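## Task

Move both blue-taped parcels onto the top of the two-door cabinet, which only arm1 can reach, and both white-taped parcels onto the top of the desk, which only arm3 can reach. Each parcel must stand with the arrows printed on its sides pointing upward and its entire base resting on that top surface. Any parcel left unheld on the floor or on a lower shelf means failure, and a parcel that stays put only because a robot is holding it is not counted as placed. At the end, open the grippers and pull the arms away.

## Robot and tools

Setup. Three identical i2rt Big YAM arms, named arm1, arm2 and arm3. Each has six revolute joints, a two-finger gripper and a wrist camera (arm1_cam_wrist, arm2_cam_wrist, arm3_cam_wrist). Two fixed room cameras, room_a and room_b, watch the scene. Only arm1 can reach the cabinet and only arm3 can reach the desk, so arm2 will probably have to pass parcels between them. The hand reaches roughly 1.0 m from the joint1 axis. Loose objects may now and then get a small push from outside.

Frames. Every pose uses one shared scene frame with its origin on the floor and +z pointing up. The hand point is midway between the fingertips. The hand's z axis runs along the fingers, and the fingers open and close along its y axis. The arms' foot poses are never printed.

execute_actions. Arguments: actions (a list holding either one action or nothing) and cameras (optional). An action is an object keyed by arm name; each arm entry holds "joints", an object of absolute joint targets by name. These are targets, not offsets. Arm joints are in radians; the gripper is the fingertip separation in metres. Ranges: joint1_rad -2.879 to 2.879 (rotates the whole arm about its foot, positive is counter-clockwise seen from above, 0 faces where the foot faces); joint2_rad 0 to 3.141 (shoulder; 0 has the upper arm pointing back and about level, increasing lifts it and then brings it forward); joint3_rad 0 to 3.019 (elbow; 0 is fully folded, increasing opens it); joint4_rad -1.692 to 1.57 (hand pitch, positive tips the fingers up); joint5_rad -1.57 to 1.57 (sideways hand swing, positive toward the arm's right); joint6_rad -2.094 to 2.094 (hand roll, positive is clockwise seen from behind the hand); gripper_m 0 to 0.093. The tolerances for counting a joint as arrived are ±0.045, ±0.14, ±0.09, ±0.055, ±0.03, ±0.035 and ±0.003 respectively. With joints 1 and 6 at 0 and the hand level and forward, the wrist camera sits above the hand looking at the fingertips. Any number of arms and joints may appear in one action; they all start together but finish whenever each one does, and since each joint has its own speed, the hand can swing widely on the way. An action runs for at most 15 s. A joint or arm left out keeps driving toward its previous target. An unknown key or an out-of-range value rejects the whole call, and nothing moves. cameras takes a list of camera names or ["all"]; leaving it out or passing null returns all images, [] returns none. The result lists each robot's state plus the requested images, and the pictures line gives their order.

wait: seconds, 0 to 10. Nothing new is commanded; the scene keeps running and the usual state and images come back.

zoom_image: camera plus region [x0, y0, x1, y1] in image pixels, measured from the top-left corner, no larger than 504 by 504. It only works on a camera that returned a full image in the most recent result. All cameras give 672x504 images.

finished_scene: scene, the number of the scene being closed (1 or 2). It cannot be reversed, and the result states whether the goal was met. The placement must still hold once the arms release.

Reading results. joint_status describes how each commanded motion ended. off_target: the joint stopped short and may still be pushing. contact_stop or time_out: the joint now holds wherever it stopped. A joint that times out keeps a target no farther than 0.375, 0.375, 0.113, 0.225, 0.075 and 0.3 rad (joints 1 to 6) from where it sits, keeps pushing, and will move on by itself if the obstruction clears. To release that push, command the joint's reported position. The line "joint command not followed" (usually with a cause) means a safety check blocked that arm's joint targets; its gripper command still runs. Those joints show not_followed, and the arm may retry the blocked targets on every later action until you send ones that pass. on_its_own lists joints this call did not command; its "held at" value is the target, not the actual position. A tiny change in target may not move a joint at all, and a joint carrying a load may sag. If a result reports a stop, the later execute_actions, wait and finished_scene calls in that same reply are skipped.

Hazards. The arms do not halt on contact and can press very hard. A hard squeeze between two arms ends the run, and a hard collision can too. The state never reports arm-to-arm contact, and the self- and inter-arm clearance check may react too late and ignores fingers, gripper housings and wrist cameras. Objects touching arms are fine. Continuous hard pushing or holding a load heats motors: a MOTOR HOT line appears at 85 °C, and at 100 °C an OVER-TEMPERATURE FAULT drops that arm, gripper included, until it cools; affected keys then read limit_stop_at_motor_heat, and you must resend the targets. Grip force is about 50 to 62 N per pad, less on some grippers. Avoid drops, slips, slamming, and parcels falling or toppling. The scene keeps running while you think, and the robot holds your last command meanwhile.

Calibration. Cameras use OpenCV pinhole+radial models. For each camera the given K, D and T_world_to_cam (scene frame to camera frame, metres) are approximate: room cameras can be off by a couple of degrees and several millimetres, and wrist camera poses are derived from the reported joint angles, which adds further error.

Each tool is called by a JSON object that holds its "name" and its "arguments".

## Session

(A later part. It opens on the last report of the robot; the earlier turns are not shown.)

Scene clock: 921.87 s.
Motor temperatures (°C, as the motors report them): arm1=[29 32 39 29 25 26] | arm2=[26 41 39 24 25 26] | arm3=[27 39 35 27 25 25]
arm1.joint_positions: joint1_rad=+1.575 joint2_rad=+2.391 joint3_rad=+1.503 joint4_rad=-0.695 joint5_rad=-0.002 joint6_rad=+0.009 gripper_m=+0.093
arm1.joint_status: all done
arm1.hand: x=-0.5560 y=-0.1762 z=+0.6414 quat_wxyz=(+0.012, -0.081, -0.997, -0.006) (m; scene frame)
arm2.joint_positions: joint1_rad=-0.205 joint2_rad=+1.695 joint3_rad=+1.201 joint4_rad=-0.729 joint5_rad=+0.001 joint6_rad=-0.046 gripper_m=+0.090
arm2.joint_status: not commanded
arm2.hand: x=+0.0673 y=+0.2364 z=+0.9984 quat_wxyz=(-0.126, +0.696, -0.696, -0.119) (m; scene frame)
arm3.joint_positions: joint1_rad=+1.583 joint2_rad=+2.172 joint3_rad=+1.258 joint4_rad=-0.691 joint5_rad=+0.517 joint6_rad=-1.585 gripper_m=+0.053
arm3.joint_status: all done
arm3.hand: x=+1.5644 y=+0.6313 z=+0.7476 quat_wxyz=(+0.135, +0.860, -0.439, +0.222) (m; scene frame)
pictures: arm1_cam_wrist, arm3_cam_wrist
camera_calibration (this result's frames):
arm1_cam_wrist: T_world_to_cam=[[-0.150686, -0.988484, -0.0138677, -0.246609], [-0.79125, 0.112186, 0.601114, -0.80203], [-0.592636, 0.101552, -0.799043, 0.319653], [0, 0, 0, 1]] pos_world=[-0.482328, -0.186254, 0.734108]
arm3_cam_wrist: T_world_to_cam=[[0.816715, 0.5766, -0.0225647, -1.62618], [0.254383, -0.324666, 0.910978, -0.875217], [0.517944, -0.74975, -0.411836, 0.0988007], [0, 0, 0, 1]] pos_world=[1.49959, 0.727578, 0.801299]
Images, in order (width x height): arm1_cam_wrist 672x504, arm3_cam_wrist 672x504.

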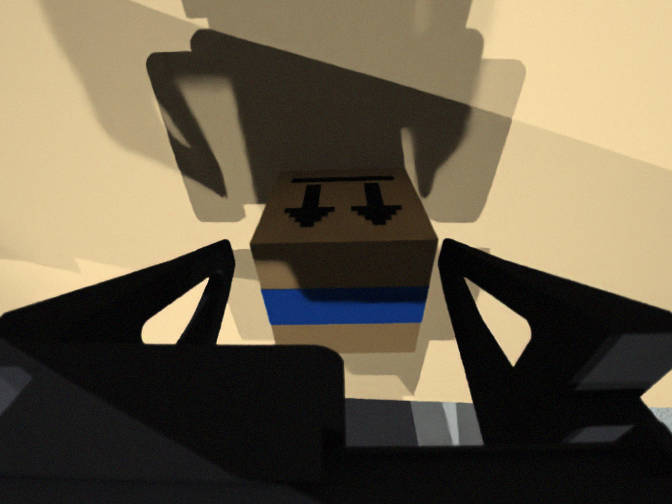

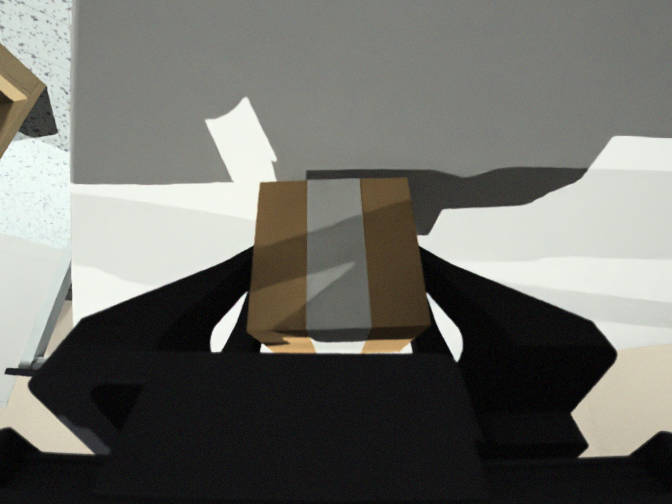

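{"name": "execute_actions", "arguments": {"actions": [{"arm1":{"joints":{"gripper_m":0.043}},"arm3":{"joints":{"joint2_rad":2.2}}}], "cameras": ["arm3_cam_wrist","arm1_cam_wrist"]}}

Scene clock: 925.10 s.
Motor temperatures (°C, as the motors report them): arm1=[29 32 39 29 25 26] | arm2=[26 41 39 24 25 26] | arm3=[27 39 35 27 25 25]
arm1.joint_positions: joint1_rad=+1.575 joint2_rad=+2.391 joint3_rad=+1.503 joint4_rad=-0.695 joint5_rad=-0.001 joint6_rad=+0.009 gripper_m=+0.057
arm1.joint_status: gripper_m off_target (ended at +0.057, target +0.043)
arm1.hand: x=-0.5561 y=-0.1763 z=+0.6414 quat_wxyz=(+0.012, -0.081, -0.997, -0.006) (m; scene frame)
arm2.joint_positions: joint1_rad=-0.205 joint2_rad=+1.695 joint3_rad=+1.201 joint4_rad=-0.729 joint5_rad=+0.001 joint6_rad=-0.046 gripper_m=+0.090
arm2.joint_status: not commanded
arm2.hand: x=+0.0673 y=+0.2364 z=+0.9984 quat_wxyz=(-0.126, +0.696, -0.696, -0.119) (m; scene frame)
arm3.joint_positions: joint1_rad=+1.583 joint2_rad=+2.186 joint3_rad=+1.258 joint4_rad=-0.691 joint5_rad=+0.517 joint6_rad=-1.585 gripper_m=+0.053
arm3.joint_status: all done
arm3.hand: x=+1.5615 y=+0.6293 z=+0.7406 quat_wxyz=(+0.141, +0.861, -0.437, +0.218) (m; scene frame)
pictures: arm1_cam_wrist, arm3_cam_wrist
camera_calibration (this result's frames):
arm1_cam_wrist: T_world_to_cam=[[-0.150292, -0.988555, -0.0131145, -0.247016], [-0.791228, 0.112317, 0.601118, -0.801998], [-0.592766, 0.10072, -0.799052, 0.31944], [0, 0, 0, 1]] pos_world=[-0.482334, -0.186285, 0.734106]
arm3_cam_wrist: T_world_to_cam=[[0.816429, 0.57628, -0.0366719, -1.61166], [0.264928, -0.317388, 0.910537, -0.889505], [0.513085, -0.753105, -0.411798, 0.10555], [0, 0, 0, 1]] pos_world=[1.4973, 0.725938, 0.79429]
Images, in order (width x height): arm1_cam_wrist 672x504, arm3_cam_wrist 672x504.

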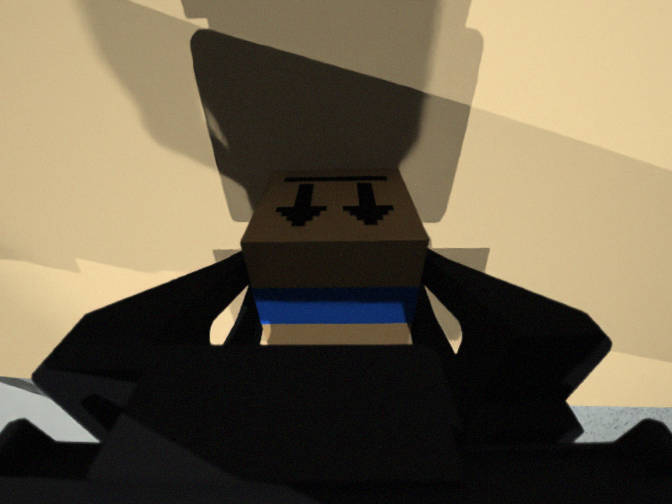

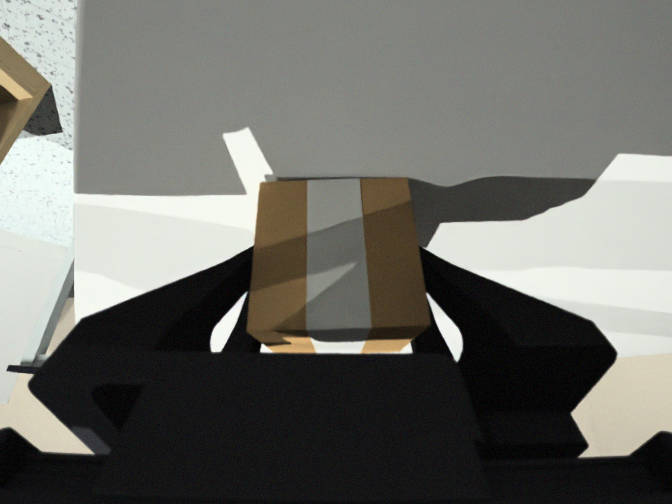

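{"name": "execute_actions", "arguments": {"actions": [{"arm1":{"joints":{"joint2_rad":2.0}},"arm3":{"joints":{"joint2_rad":2.186,"gripper_m":0.085}}}], "cameras": ["arm3_cam_wrist"]}}

Scene clock: 928.10 s.
Motor temperatures (°C, as the motors report them): arm1=[29 32 38 29 25 26] | arm2=[26 40 39 24 25 26] | arm3=[27 39 35 27 25 25]
arm1.joint_positions: joint1_rad=+1.575 joint2_rad=+2.011 joint3_rad=+1.504 joint4_rad=-0.691 joint5_rad=-0.001 joint6_rad=+0.009 gripper_m=+0.057
arm1.joint_status: all done
arm1.hand: x=-0.4695 y=-0.1920 z=+0.8727 quat_wxyz=(-0.179, -0.081, -0.981, +0.008) (m; scene frame)
arm2.joint_positions: joint1_rad=-0.205 joint2_rad=+1.695 joint3_rad=+1.201 joint4_rad=-0.729 joint5_rad=+0.001 joint6_rad=-0.046 gripper_m=+0.090
arm2.joint_status: not commanded
arm2.hand: x=+0.0673 y=+0.2364 z=+0.9984 quat_wxyz=(-0.126, +0.696, -0.696, -0.119) (m; scene frame)
arm3.joint_positions: joint1_rad=+1.583 joint2_rad=+2.186 joint3_rad=+1.258 joint4_rad=-0.691 joint5_rad=+0.517 joint6_rad=-1.585 gripper_m=+0.085
arm3.joint_status: all done
arm3.hand: x=+1.5615 y=+0.6293 z=+0.7406 quat_wxyz=(+0.141, +0.861, -0.437, +0.218) (m; scene frame)
pictures: arm3_cam_wrist
camera_calibration (this result's frames):
arm3_cam_wrist: T_world_to_cam=[[0.816233, 0.576545, -0.0368626, -1.61138], [0.265184, -0.317213, 0.910524, -0.890005], [0.513265, -0.752975, -0.41181, 0.105196], [0, 0, 0, 1]] pos_world=[1.49728, 0.725922, 0.794292]
Images, in order (width x height): arm3_cam_wrist 672x504.

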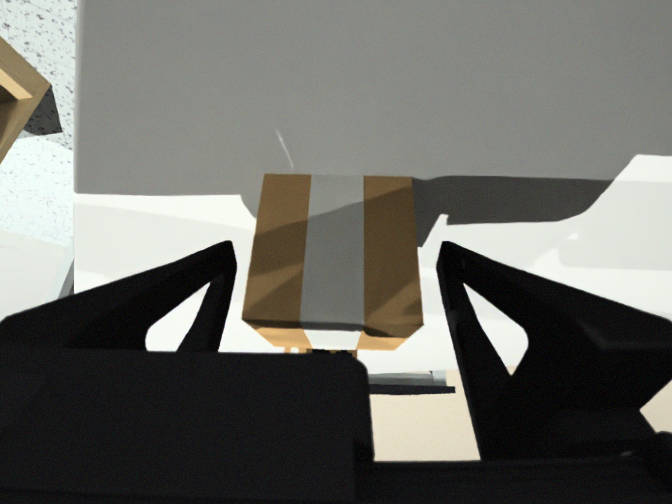

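{"name": "execute_actions", "arguments": {"actions": [{"arm1":{"joints":{"joint1_rad":-1.55,"joint3_rad":1.62,"joint4_rad":-1.08}},"arm3":{"joints":{"joint2_rad":1.85}}}], "cameras": ["arm1_cam_wrist","arm3_cam_wrist"]}}

Scene clock: 937.30 s.
Motor temperatures (°C, as the motors report them): arm1=[29 32 39 29 25 26] | arm2=[26 40 39 24 25 26] | arm3=[27 39 34 27 26 25]
arm1.joint_positions: joint1_rad=-1.560 joint2_rad=+2.011 joint3_rad=+1.589 joint4_rad=-1.067 joint5_rad=+0.002 joint6_rad=+0.009 gripper_m=+0.057
arm1.joint_status: all done
arm1.hand: x=-1.7360 y=+0.0015 z=+0.9023 quat_wxyz=(+0.009, -0.996, +0.078, +0.047) (m; scene frame)
arm2.joint_positions: joint1_rad=-0.205 joint2_rad=+1.695 joint3_rad=+1.201 joint4_rad=-0.729 joint5_rad=+0.001 joint6_rad=-0.046 gripper_m=+0.090
arm2.joint_status: not commanded
arm2.hand: x=+0.0673 y=+0.2364 z=+0.9984 quat_wxyz=(-0.126, +0.696, -0.696, -0.119) (m; scene frame)
arm3.joint_positions: joint1_rad=+1.583 joint2_rad=+1.842 joint3_rad=+1.258 joint4_rad=-0.688 joint5_rad=+0.519 joint6_rad=-1.586 gripper_m=+0.085
arm3.joint_status: all done
arm3.hand: x=+1.6091 y=+0.6635 z=+0.9228 quat_wxyz=(-0.008, +0.831, -0.471, +0.296) (m; scene frame)
pictures: arm1_cam_wrist, arm3_cam_wrist
camera_calibration (this result's frames):
arm1_cam_wrist: T_world_to_cam=[[0.143994, 0.989535, 0.00924718, 0.242617], [0.855572, -0.129184, 0.501307, 1.03688], [0.497255, -0.0642734, -0.86522, 1.76284], [0, 0, 0, 1]] pos_world=[-1.79864, 0.00717413, 1.00321]
arm3_cam_wrist: T_world_to_cam=[[0.775641, 0.55194, 0.306175, -1.8982], [0.00790055, -0.493539, 0.869688, -0.488985], [0.631125, -0.672146, -0.38717, -0.0844898], [0, 0, 0, 1]] pos_world=[1.52951, 0.749573, 0.973734]
Images, in order (width x height): arm1_cam_wrist 672x504, arm3_cam_wrist 672x504.

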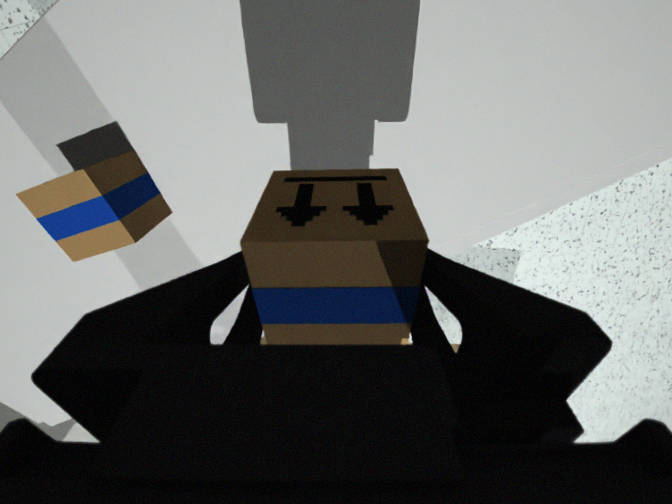

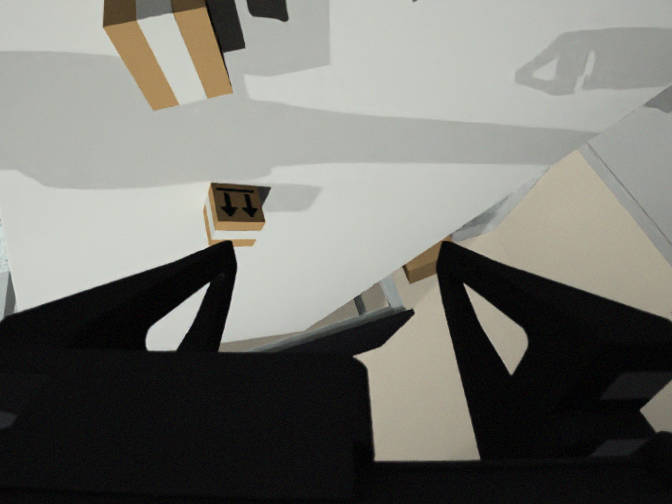

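{"name": "execute_actions", "arguments": {"actions": [{"arm1":{"joints":{"joint2_rad":2.2,"joint3_rad":1.73,"joint4_rad":-1.075}},"arm3":{"joints":{"joint1_rad":1.3,"joint2_rad":1.6,"joint3_rad":1.0,"joint4_rad":-0.7,"joint5_rad":0.0,"joint6_rad":0.0}}}], "cameras": ["arm1_cam_wrist","arm3_cam_wrist"]}}

Scene clock: 946.30 s.
Motor temperatures (°C, as the motors report them): arm1=[29 32 40 29 25 26] | arm2=[26 40 39 24 25 26] | arm3=[27 38 35 27 25 25]
arm1.joint_positions: joint1_rad=-1.560 joint2_rad=+2.230 joint3_rad=+1.700 joint4_rad=-1.068 joint5_rad=+0.002 joint6_rad=+0.009 gripper_m=+0.057
arm1.joint_status: all done
arm1.hand: x=-1.7538 y=+0.0050 z=+0.8095 quat_wxyz=(+0.005, -0.997, +0.078, -0.007) (m; scene frame)
arm2.joint_positions: joint1_rad=-0.205 joint2_rad=+1.695 joint3_rad=+1.201 joint4_rad=-0.729 joint5_rad=+0.001 joint6_rad=-0.046 gripper_m=+0.090
arm2.joint_status: not commanded
arm2.hand: x=+0.0673 y=+0.2364 z=+0.9984 quat_wxyz=(-0.126, +0.696, -0.696, -0.119) (m; scene frame)
arm3.joint_positions: joint1_rad=+1.292 joint2_rad=+1.593 joint3_rad=+1.011 joint4_rad=-0.689 joint5_rad=+0.003 joint6_rad=-0.015 gripper_m=+0.085
arm3.joint_status: all done
arm3.hand: x=+1.5549 y=+0.5584 z=+0.9320 quat_wxyz=(-0.151, +0.162, -0.975, -0.018) (m; scene frame)
pictures: arm1_cam_wrist, arm3_cam_wrist
camera_calibration (this result's frames):
arm1_cam_wrist: T_world_to_cam=[[0.144041, 0.989532, 0.00890833, 0.242893], [0.796365, -0.121257, 0.592537, 0.921352], [0.587414, -0.0782553, -0.805494, 1.80143], [0, 0, 0, 1]] pos_world=[-1.8269, 0.0123414, 0.902941]
arm3_cam_wrist: T_world_to_cam=[[0.309148, -0.950752, 0.0223396, 0.0279849], [-0.905883, -0.287245, 0.311234, 1.27766], [-0.289489, -0.116454, -0.950071, 1.52846], [0, 0, 0, 1]] pos_world=[1.59123, 0.571605, 1.05387]
Images, in order (width x height): arm1_cam_wrist 672x504, arm3_cam_wrist 672x504.

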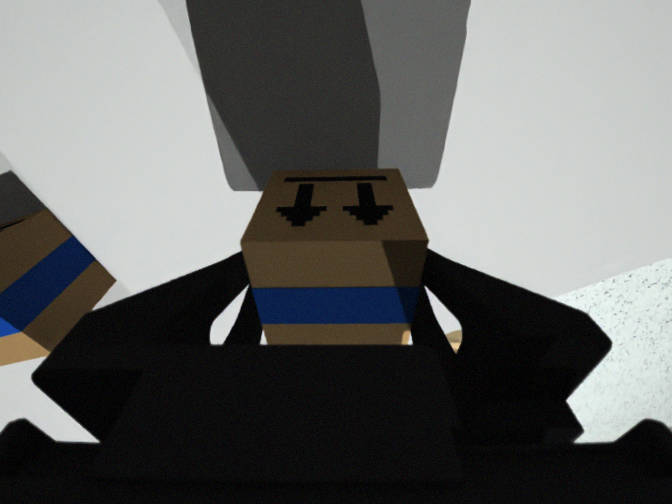

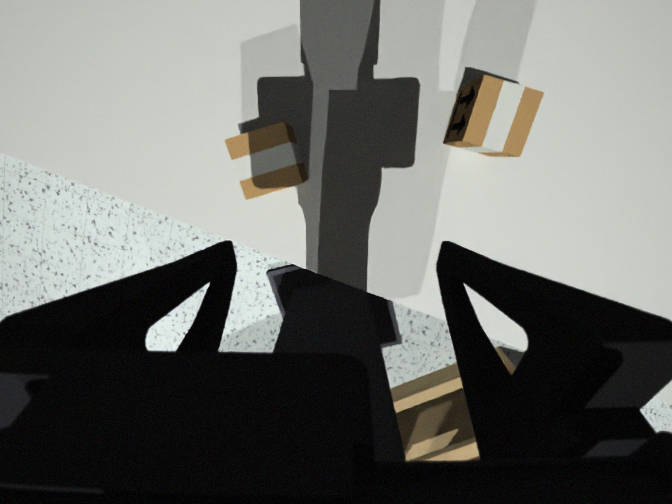

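{"name": "execute_actions", "arguments": {"actions": [{"arm1":{"joints":{"joint2_rad":2.265}}}], "cameras": ["arm1_cam_wrist"]}}

{"name": "zoom_image", "arguments": {"camera": "arm1_cam_wrist", "region": [0, 130, 500, 400]}}

Scene clock: 949.67 s.
Motor temperatures (°C, as the motors report them): arm1=[29 32 40 29 25 26] | arm2=[26 40 39 24 25 26] | arm3=[27 38 35 27 25 25]
arm1.joint_positions: joint1_rad=-1.560 joint2_rad=+2.256 joint3_rad=+1.701 joint4_rad=-1.069 joint5_rad=+0.001 joint6_rad=+0.009 gripper_m=+0.057
arm1.joint_status: all done
arm1.hand: x=-1.7492 y=+0.0043 z=+0.7938 quat_wxyz=(+0.004, -0.997, +0.078, -0.021) (m; scene frame)
arm2.joint_positions: joint1_rad=-0.205 joint2_rad=+1.695 joint3_rad=+1.201 joint4_rad=-0.729 joint5_rad=+0.001 joint6_rad=-0.046 gripper_m=+0.090
arm2.joint_status: not commanded
arm2.hand: x=+0.0673 y=+0.2364 z=+0.9984 quat_wxyz=(-0.126, +0.696, -0.696, -0.119) (m; scene frame)
arm3.joint_positions: joint1_rad=+1.292 joint2_rad=+1.593 joint3_rad=+1.011 joint4_rad=-0.689 joint5_rad=+0.003 joint6_rad=-0.015 gripper_m=+0.085
arm3.joint_status: not commanded
arm3.hand: x=+1.5549 y=+0.5584 z=+0.9320 quat_wxyz=(-0.151, +0.162, -0.975, -0.018) (m; scene frame)
pictures: arm1_cam_wrist
camera_calibration (this result's frames):
arm1_cam_wrist: T_world_to_cam=[[0.144105, 0.989533, 0.0076829, 0.24418], [0.7805, -0.11843, 0.613836, 0.882211], [0.60832, -0.0824605, -0.789396, 1.8099], [0, 0, 0, 1]] pos_world=[-1.82475, 0.0121009, 0.885318]
Images, in order (width x height): arm1_cam_wrist 672x504.

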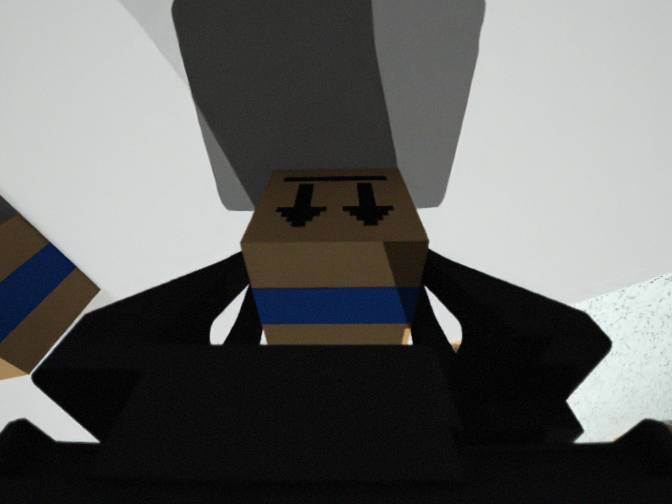

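Region (0, 130, 500, 400) of arm1_cam_wrist's 672x504 image, scaled by 1.008, with more detail than that image has; it fills the top 272 rows of this view, and the rest is white.

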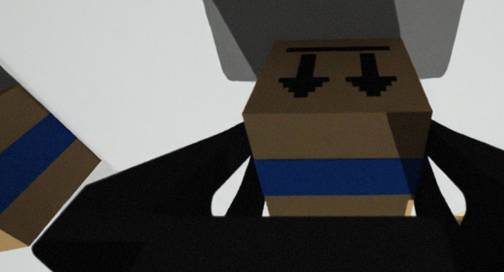

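{"name": "execute_actions", "arguments": {"actions": [{"arm1":{"joints":{"joint2_rad":2.256,"gripper_m":0.082}}}], "cameras": ["arm1_cam_wrist"]}}

{"name": "execute_actions", "arguments": {"actions": [{"arm1":{"joints":{"joint2_rad":1.85}}}], "cameras": ["arm1_cam_wrist"]}}

Scene clock: 954.13 s.
Motor temperatures (°C, as the motors report them): arm1=[29 32 40 29 25 26] | arm2=[26 40 39 24 25 26] | arm3=[27 38 35 27 25 25]
arm1.joint_positions: joint1_rad=-1.560 joint2_rad=+2.256 joint3_rad=+1.701 joint4_rad=-1.069 joint5_rad=+0.001 joint6_rad=+0.009 gripper_m=+0.082
arm1.joint_status: all done
arm1.hand: x=-1.7492 y=+0.0043 z=+0.7938 quat_wxyz=(+0.004, -0.997, +0.078, -0.021) (m; scene frame)
arm2.joint_positions: joint1_rad=-0.205 joint2_rad=+1.695 joint3_rad=+1.201 joint4_rad=-0.729 joint5_rad=+0.001 joint6_rad=-0.046 gripper_m=+0.090
arm2.joint_status: not commanded
arm2.hand: x=+0.0673 y=+0.2364 z=+0.9984 quat_wxyz=(-0.126, +0.696, -0.696, -0.119) (m; scene frame)
arm3.joint_positions: joint1_rad=+1.292 joint2_rad=+1.593 joint3_rad=+1.011 joint4_rad=-0.689 joint5_rad=+0.003 joint6_rad=-0.015 gripper_m=+0.085
arm3.joint_status: not commanded
arm3.hand: x=+1.5549 y=+0.5584 z=+0.9320 quat_wxyz=(-0.151, +0.162, -0.975, -0.018) (m; scene frame)
pictures: arm1_cam_wrist
camera_calibration (this result's frames):
arm1_cam_wrist: T_world_to_cam=[[0.144105, 0.989533, 0.0076829, 0.24418], [0.7805, -0.11843, 0.613836, 0.882211], [0.60832, -0.0824605, -0.789396, 1.8099], [0, 0, 0, 1]] pos_world=[-1.82475, 0.0121009, 0.885318]
Images, in order (width x height): arm1_cam_wrist 672x504.

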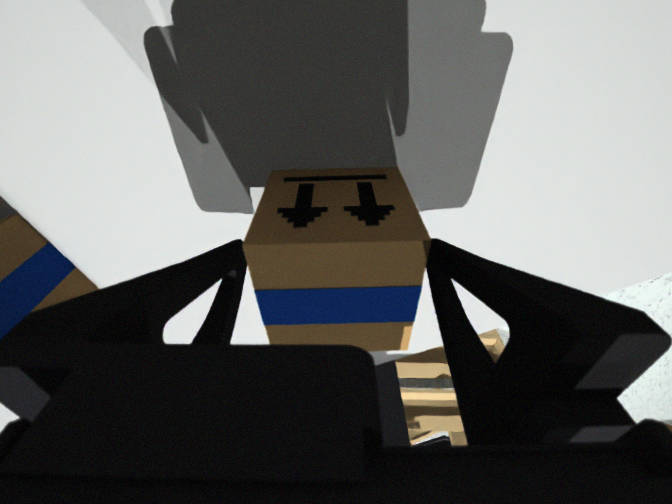

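Scene clock: 955.70 s.
Motor temperatures (°C, as the motors report them): arm1=[29 32 40 29 25 26] | arm2=[26 40 39 24 25 26] | arm3=[27 38 35 27 25 25]
arm1.joint_positions: joint1_rad=-1.560 joint2_rad=+1.860 joint3_rad=+1.714 joint4_rad=-1.069 joint5_rad=+0.001 joint6_rad=+0.009 gripper_m=+0.082
arm1.joint_status: all done
arm1.hand: x=-1.7791 y=+0.0063 z=+1.0483 quat_wxyz=(+0.018, -0.980, +0.076, +0.182) (m; scene frame)
arm2.joint_positions: joint1_rad=-0.205 joint2_rad=+1.695 joint3_rad=+1.201 joint4_rad=-0.729 joint5_rad=+0.001 joint6_rad=-0.046 gripper_m=+0.090
arm2.joint_status: not commanded
arm2.hand: x=+0.0673 y=+0.2364 z=+0.9984 quat_wxyz=(-0.126, +0.696, -0.696, -0.119) (m; scene frame)
arm3.joint_positions: joint1_rad=+1.292 joint2_rad=+1.593 joint3_rad=+1.011 joint4_rad=-0.689 joint5_rad=+0.003 joint6_rad=-0.015 gripper_m=+0.085
arm3.joint_status: not commanded
arm3.hand: x=+1.5549 y=+0.5584 z=+0.9320 quat_wxyz=(-0.151, +0.162, -0.975, -0.018) (m; scene frame)
pictures: arm1_cam_wrist
camera_calibration (this result's frames):
arm1_cam_wrist: T_world_to_cam=[[0.143631, 0.98959, 0.00903394, 0.242294], [0.958145, -0.141339, 0.24896, 1.44825], [0.247645, -0.0271024, -0.968472, 1.57482], [0, 0, 0, 1]] pos_world=[-1.81243, 0.00760452, 1.16243]
Images, in order (width x height): arm1_cam_wrist 672x504.

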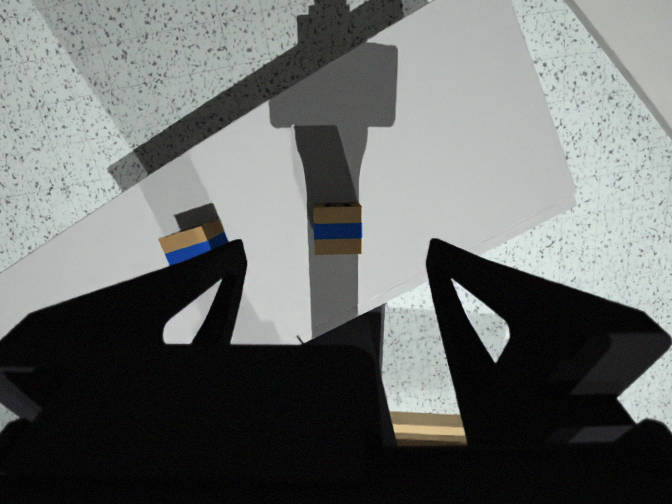

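{"name": "execute_actions", "arguments": {"actions": [{"arm1":{"joints":{"joint1_rad":-0.3,"joint2_rad":1.3,"joint3_rad":0.7,"joint4_rad":-0.6}}}], "cameras": ["room_a","room_b"]}}

{"name": "zoom_image", "arguments": {"camera": "room_a", "region": [300, 110, 500, 260]}}

{"name": "zoom_image", "arguments": {"camera": "room_b", "region": [200, 150, 440, 330]}}

Scene clock: 961.07 s.
Motor temperatures (°C, as the motors report them): arm1=[29 32 40 29 25 26] | arm2=[26 40 39 24 25 26] | arm3=[27 37 35 27 25 25]
arm1.joint_positions: joint1_rad=-0.304 joint2_rad=+1.312 joint3_rad=+0.681 joint4_rad=-0.616 joint5_rad=-0.003 joint6_rad=+0.009 gripper_m=+0.082
arm1.joint_status: all done
arm1.hand: x=-1.2977 y=-0.4275 z=+0.9057 quat_wxyz=(-0.079, -0.841, -0.517, +0.138) (m; scene frame)
arm2.joint_positions: joint1_rad=-0.205 joint2_rad=+1.695 joint3_rad=+1.201 joint4_rad=-0.729 joint5_rad=+0.001 joint6_rad=-0.046 gripper_m=+0.090
arm2.joint_status: not commanded
arm2.hand: x=+0.0673 y=+0.2364 z=+0.9984 quat_wxyz=(-0.126, +0.696, -0.696, -0.119) (m; scene frame)
arm3.joint_positions: joint1_rad=+1.292 joint2_rad=+1.593 joint3_rad=+1.011 joint4_rad=-0.689 joint5_rad=+0.003 joint6_rad=-0.015 gripper_m=+0.085
arm3.joint_status: not commanded
arm3.hand: x=+1.5549 y=+0.5584 z=+0.9320 quat_wxyz=(-0.151, +0.162, -0.975, -0.018) (m; scene frame)
pictures: room_a, room_b
Images, in order (width x height): room_a 672x504, room_b 672x504.

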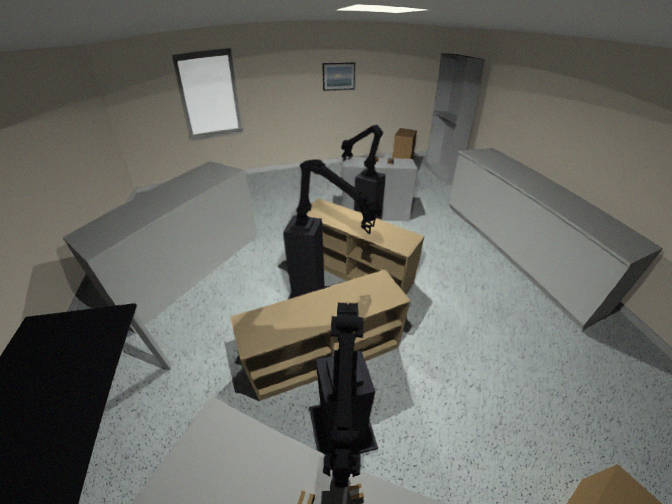

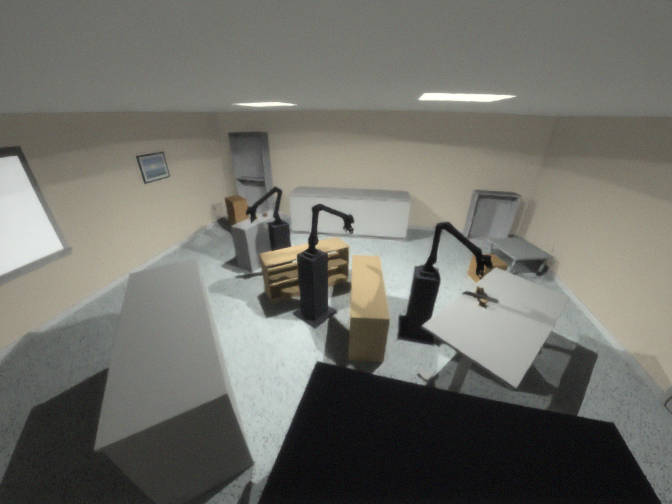

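Region (300, 110, 500, 260) of room_a's 672x504 image, scaled by 2.520, with more detail than that image has; it fills the top 378 rows of this view, and the rest is white.

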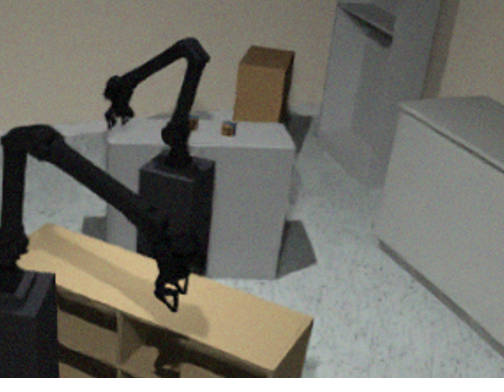

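Region (200, 150, 440, 330) of room_b's 672x504 image, scaled by 2.100, with more detail than that image has; it fills the top 378 rows of this view, and the rest is white.

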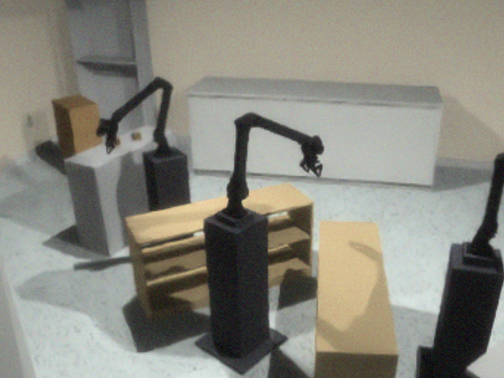

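{"name": "execute_actions", "arguments": {"actions": [{"arm3":{"joints":{"joint2_rad":1.2,"joint3_rad":0.75,"joint4_rad":-0.75}}}], "cameras": ["arm3_cam_wrist"]}}

Scene clock: 965.50 s.
Motor temperatures (°C, as the motors report them): arm1=[29 32 40 29 25 26] | arm2=[26 40 39 24 25 26] | arm3=[27 37 35 27 25 25]
arm1.joint_positions: joint1_rad=-0.304 joint2_rad=+1.312 joint3_rad=+0.681 joint4_rad=-0.616 joint5_rad=-0.003 joint6_rad=+0.009 gripper_m=+0.082
arm1.joint_status: not commanded
arm1.hand: x=-1.2977 y=-0.4275 z=+0.9057 quat_wxyz=(-0.079, -0.841, -0.517, +0.138) (m; scene frame)
arm2.joint_positions: joint1_rad=-0.205 joint2_rad=+1.695 joint3_rad=+1.201 joint4_rad=-0.729 joint5_rad=+0.001 joint6_rad=-0.046 gripper_m=+0.090
arm2.joint_status: not commanded
arm2.hand: x=+0.0673 y=+0.2364 z=+0.9984 quat_wxyz=(-0.126, +0.696, -0.696, -0.119) (m; scene frame)
arm3.joint_positions: joint1_rad=+1.292 joint2_rad=+1.188 joint3_rad=+0.760 joint4_rad=-0.741 joint5_rad=+0.003 joint6_rad=-0.015 gripper_m=+0.085
arm3.joint_status: all done
arm3.hand: x=+1.4566 y=+0.5269 z=+0.9910 quat_wxyz=(-0.200, +0.160, -0.966, -0.026) (m; scene frame)
pictures: arm3_cam_wrist
camera_calibration (this result's frames):
arm3_cam_wrist: T_world_to_cam=[[0.30723, -0.951376, 0.0222188, 0.0303772], [-0.931143, -0.295713, 0.213367, 1.29952], [-0.196422, -0.0862417, -0.976719, 1.42729], [0, 0, 0, 1]] pos_world=[1.48106, 0.536277, 1.11611]
Images, in order (width x height): arm3_cam_wrist 672x504.

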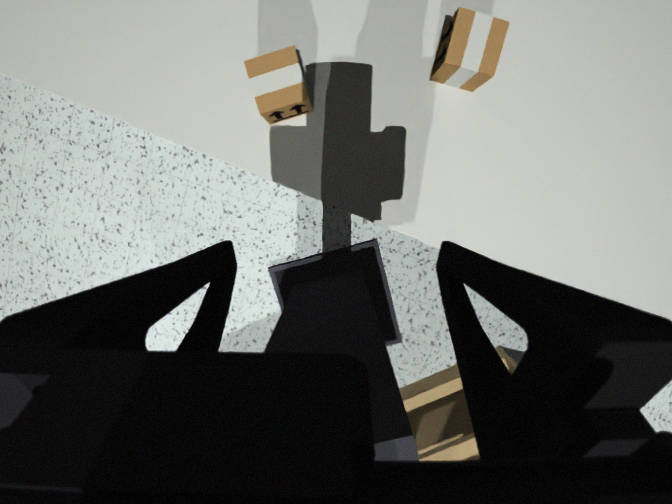

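{"name": "zoom_image", "arguments": {"camera": "arm3_cam_wrist", "region": [220, 0, 540, 200]}}

Region (220, 0, 540, 200) of arm3_cam_wrist's 672x504 image, scaled by 1.575, with more detail than that image has; it fills the top 315 rows of this view, and the rest is white.

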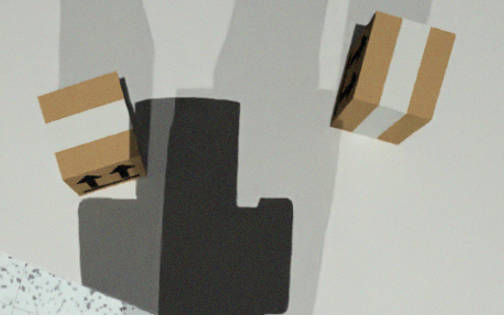

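{"name": "finished_scene", "arguments": {"scene": 1}}

The scene is finished: the task was done.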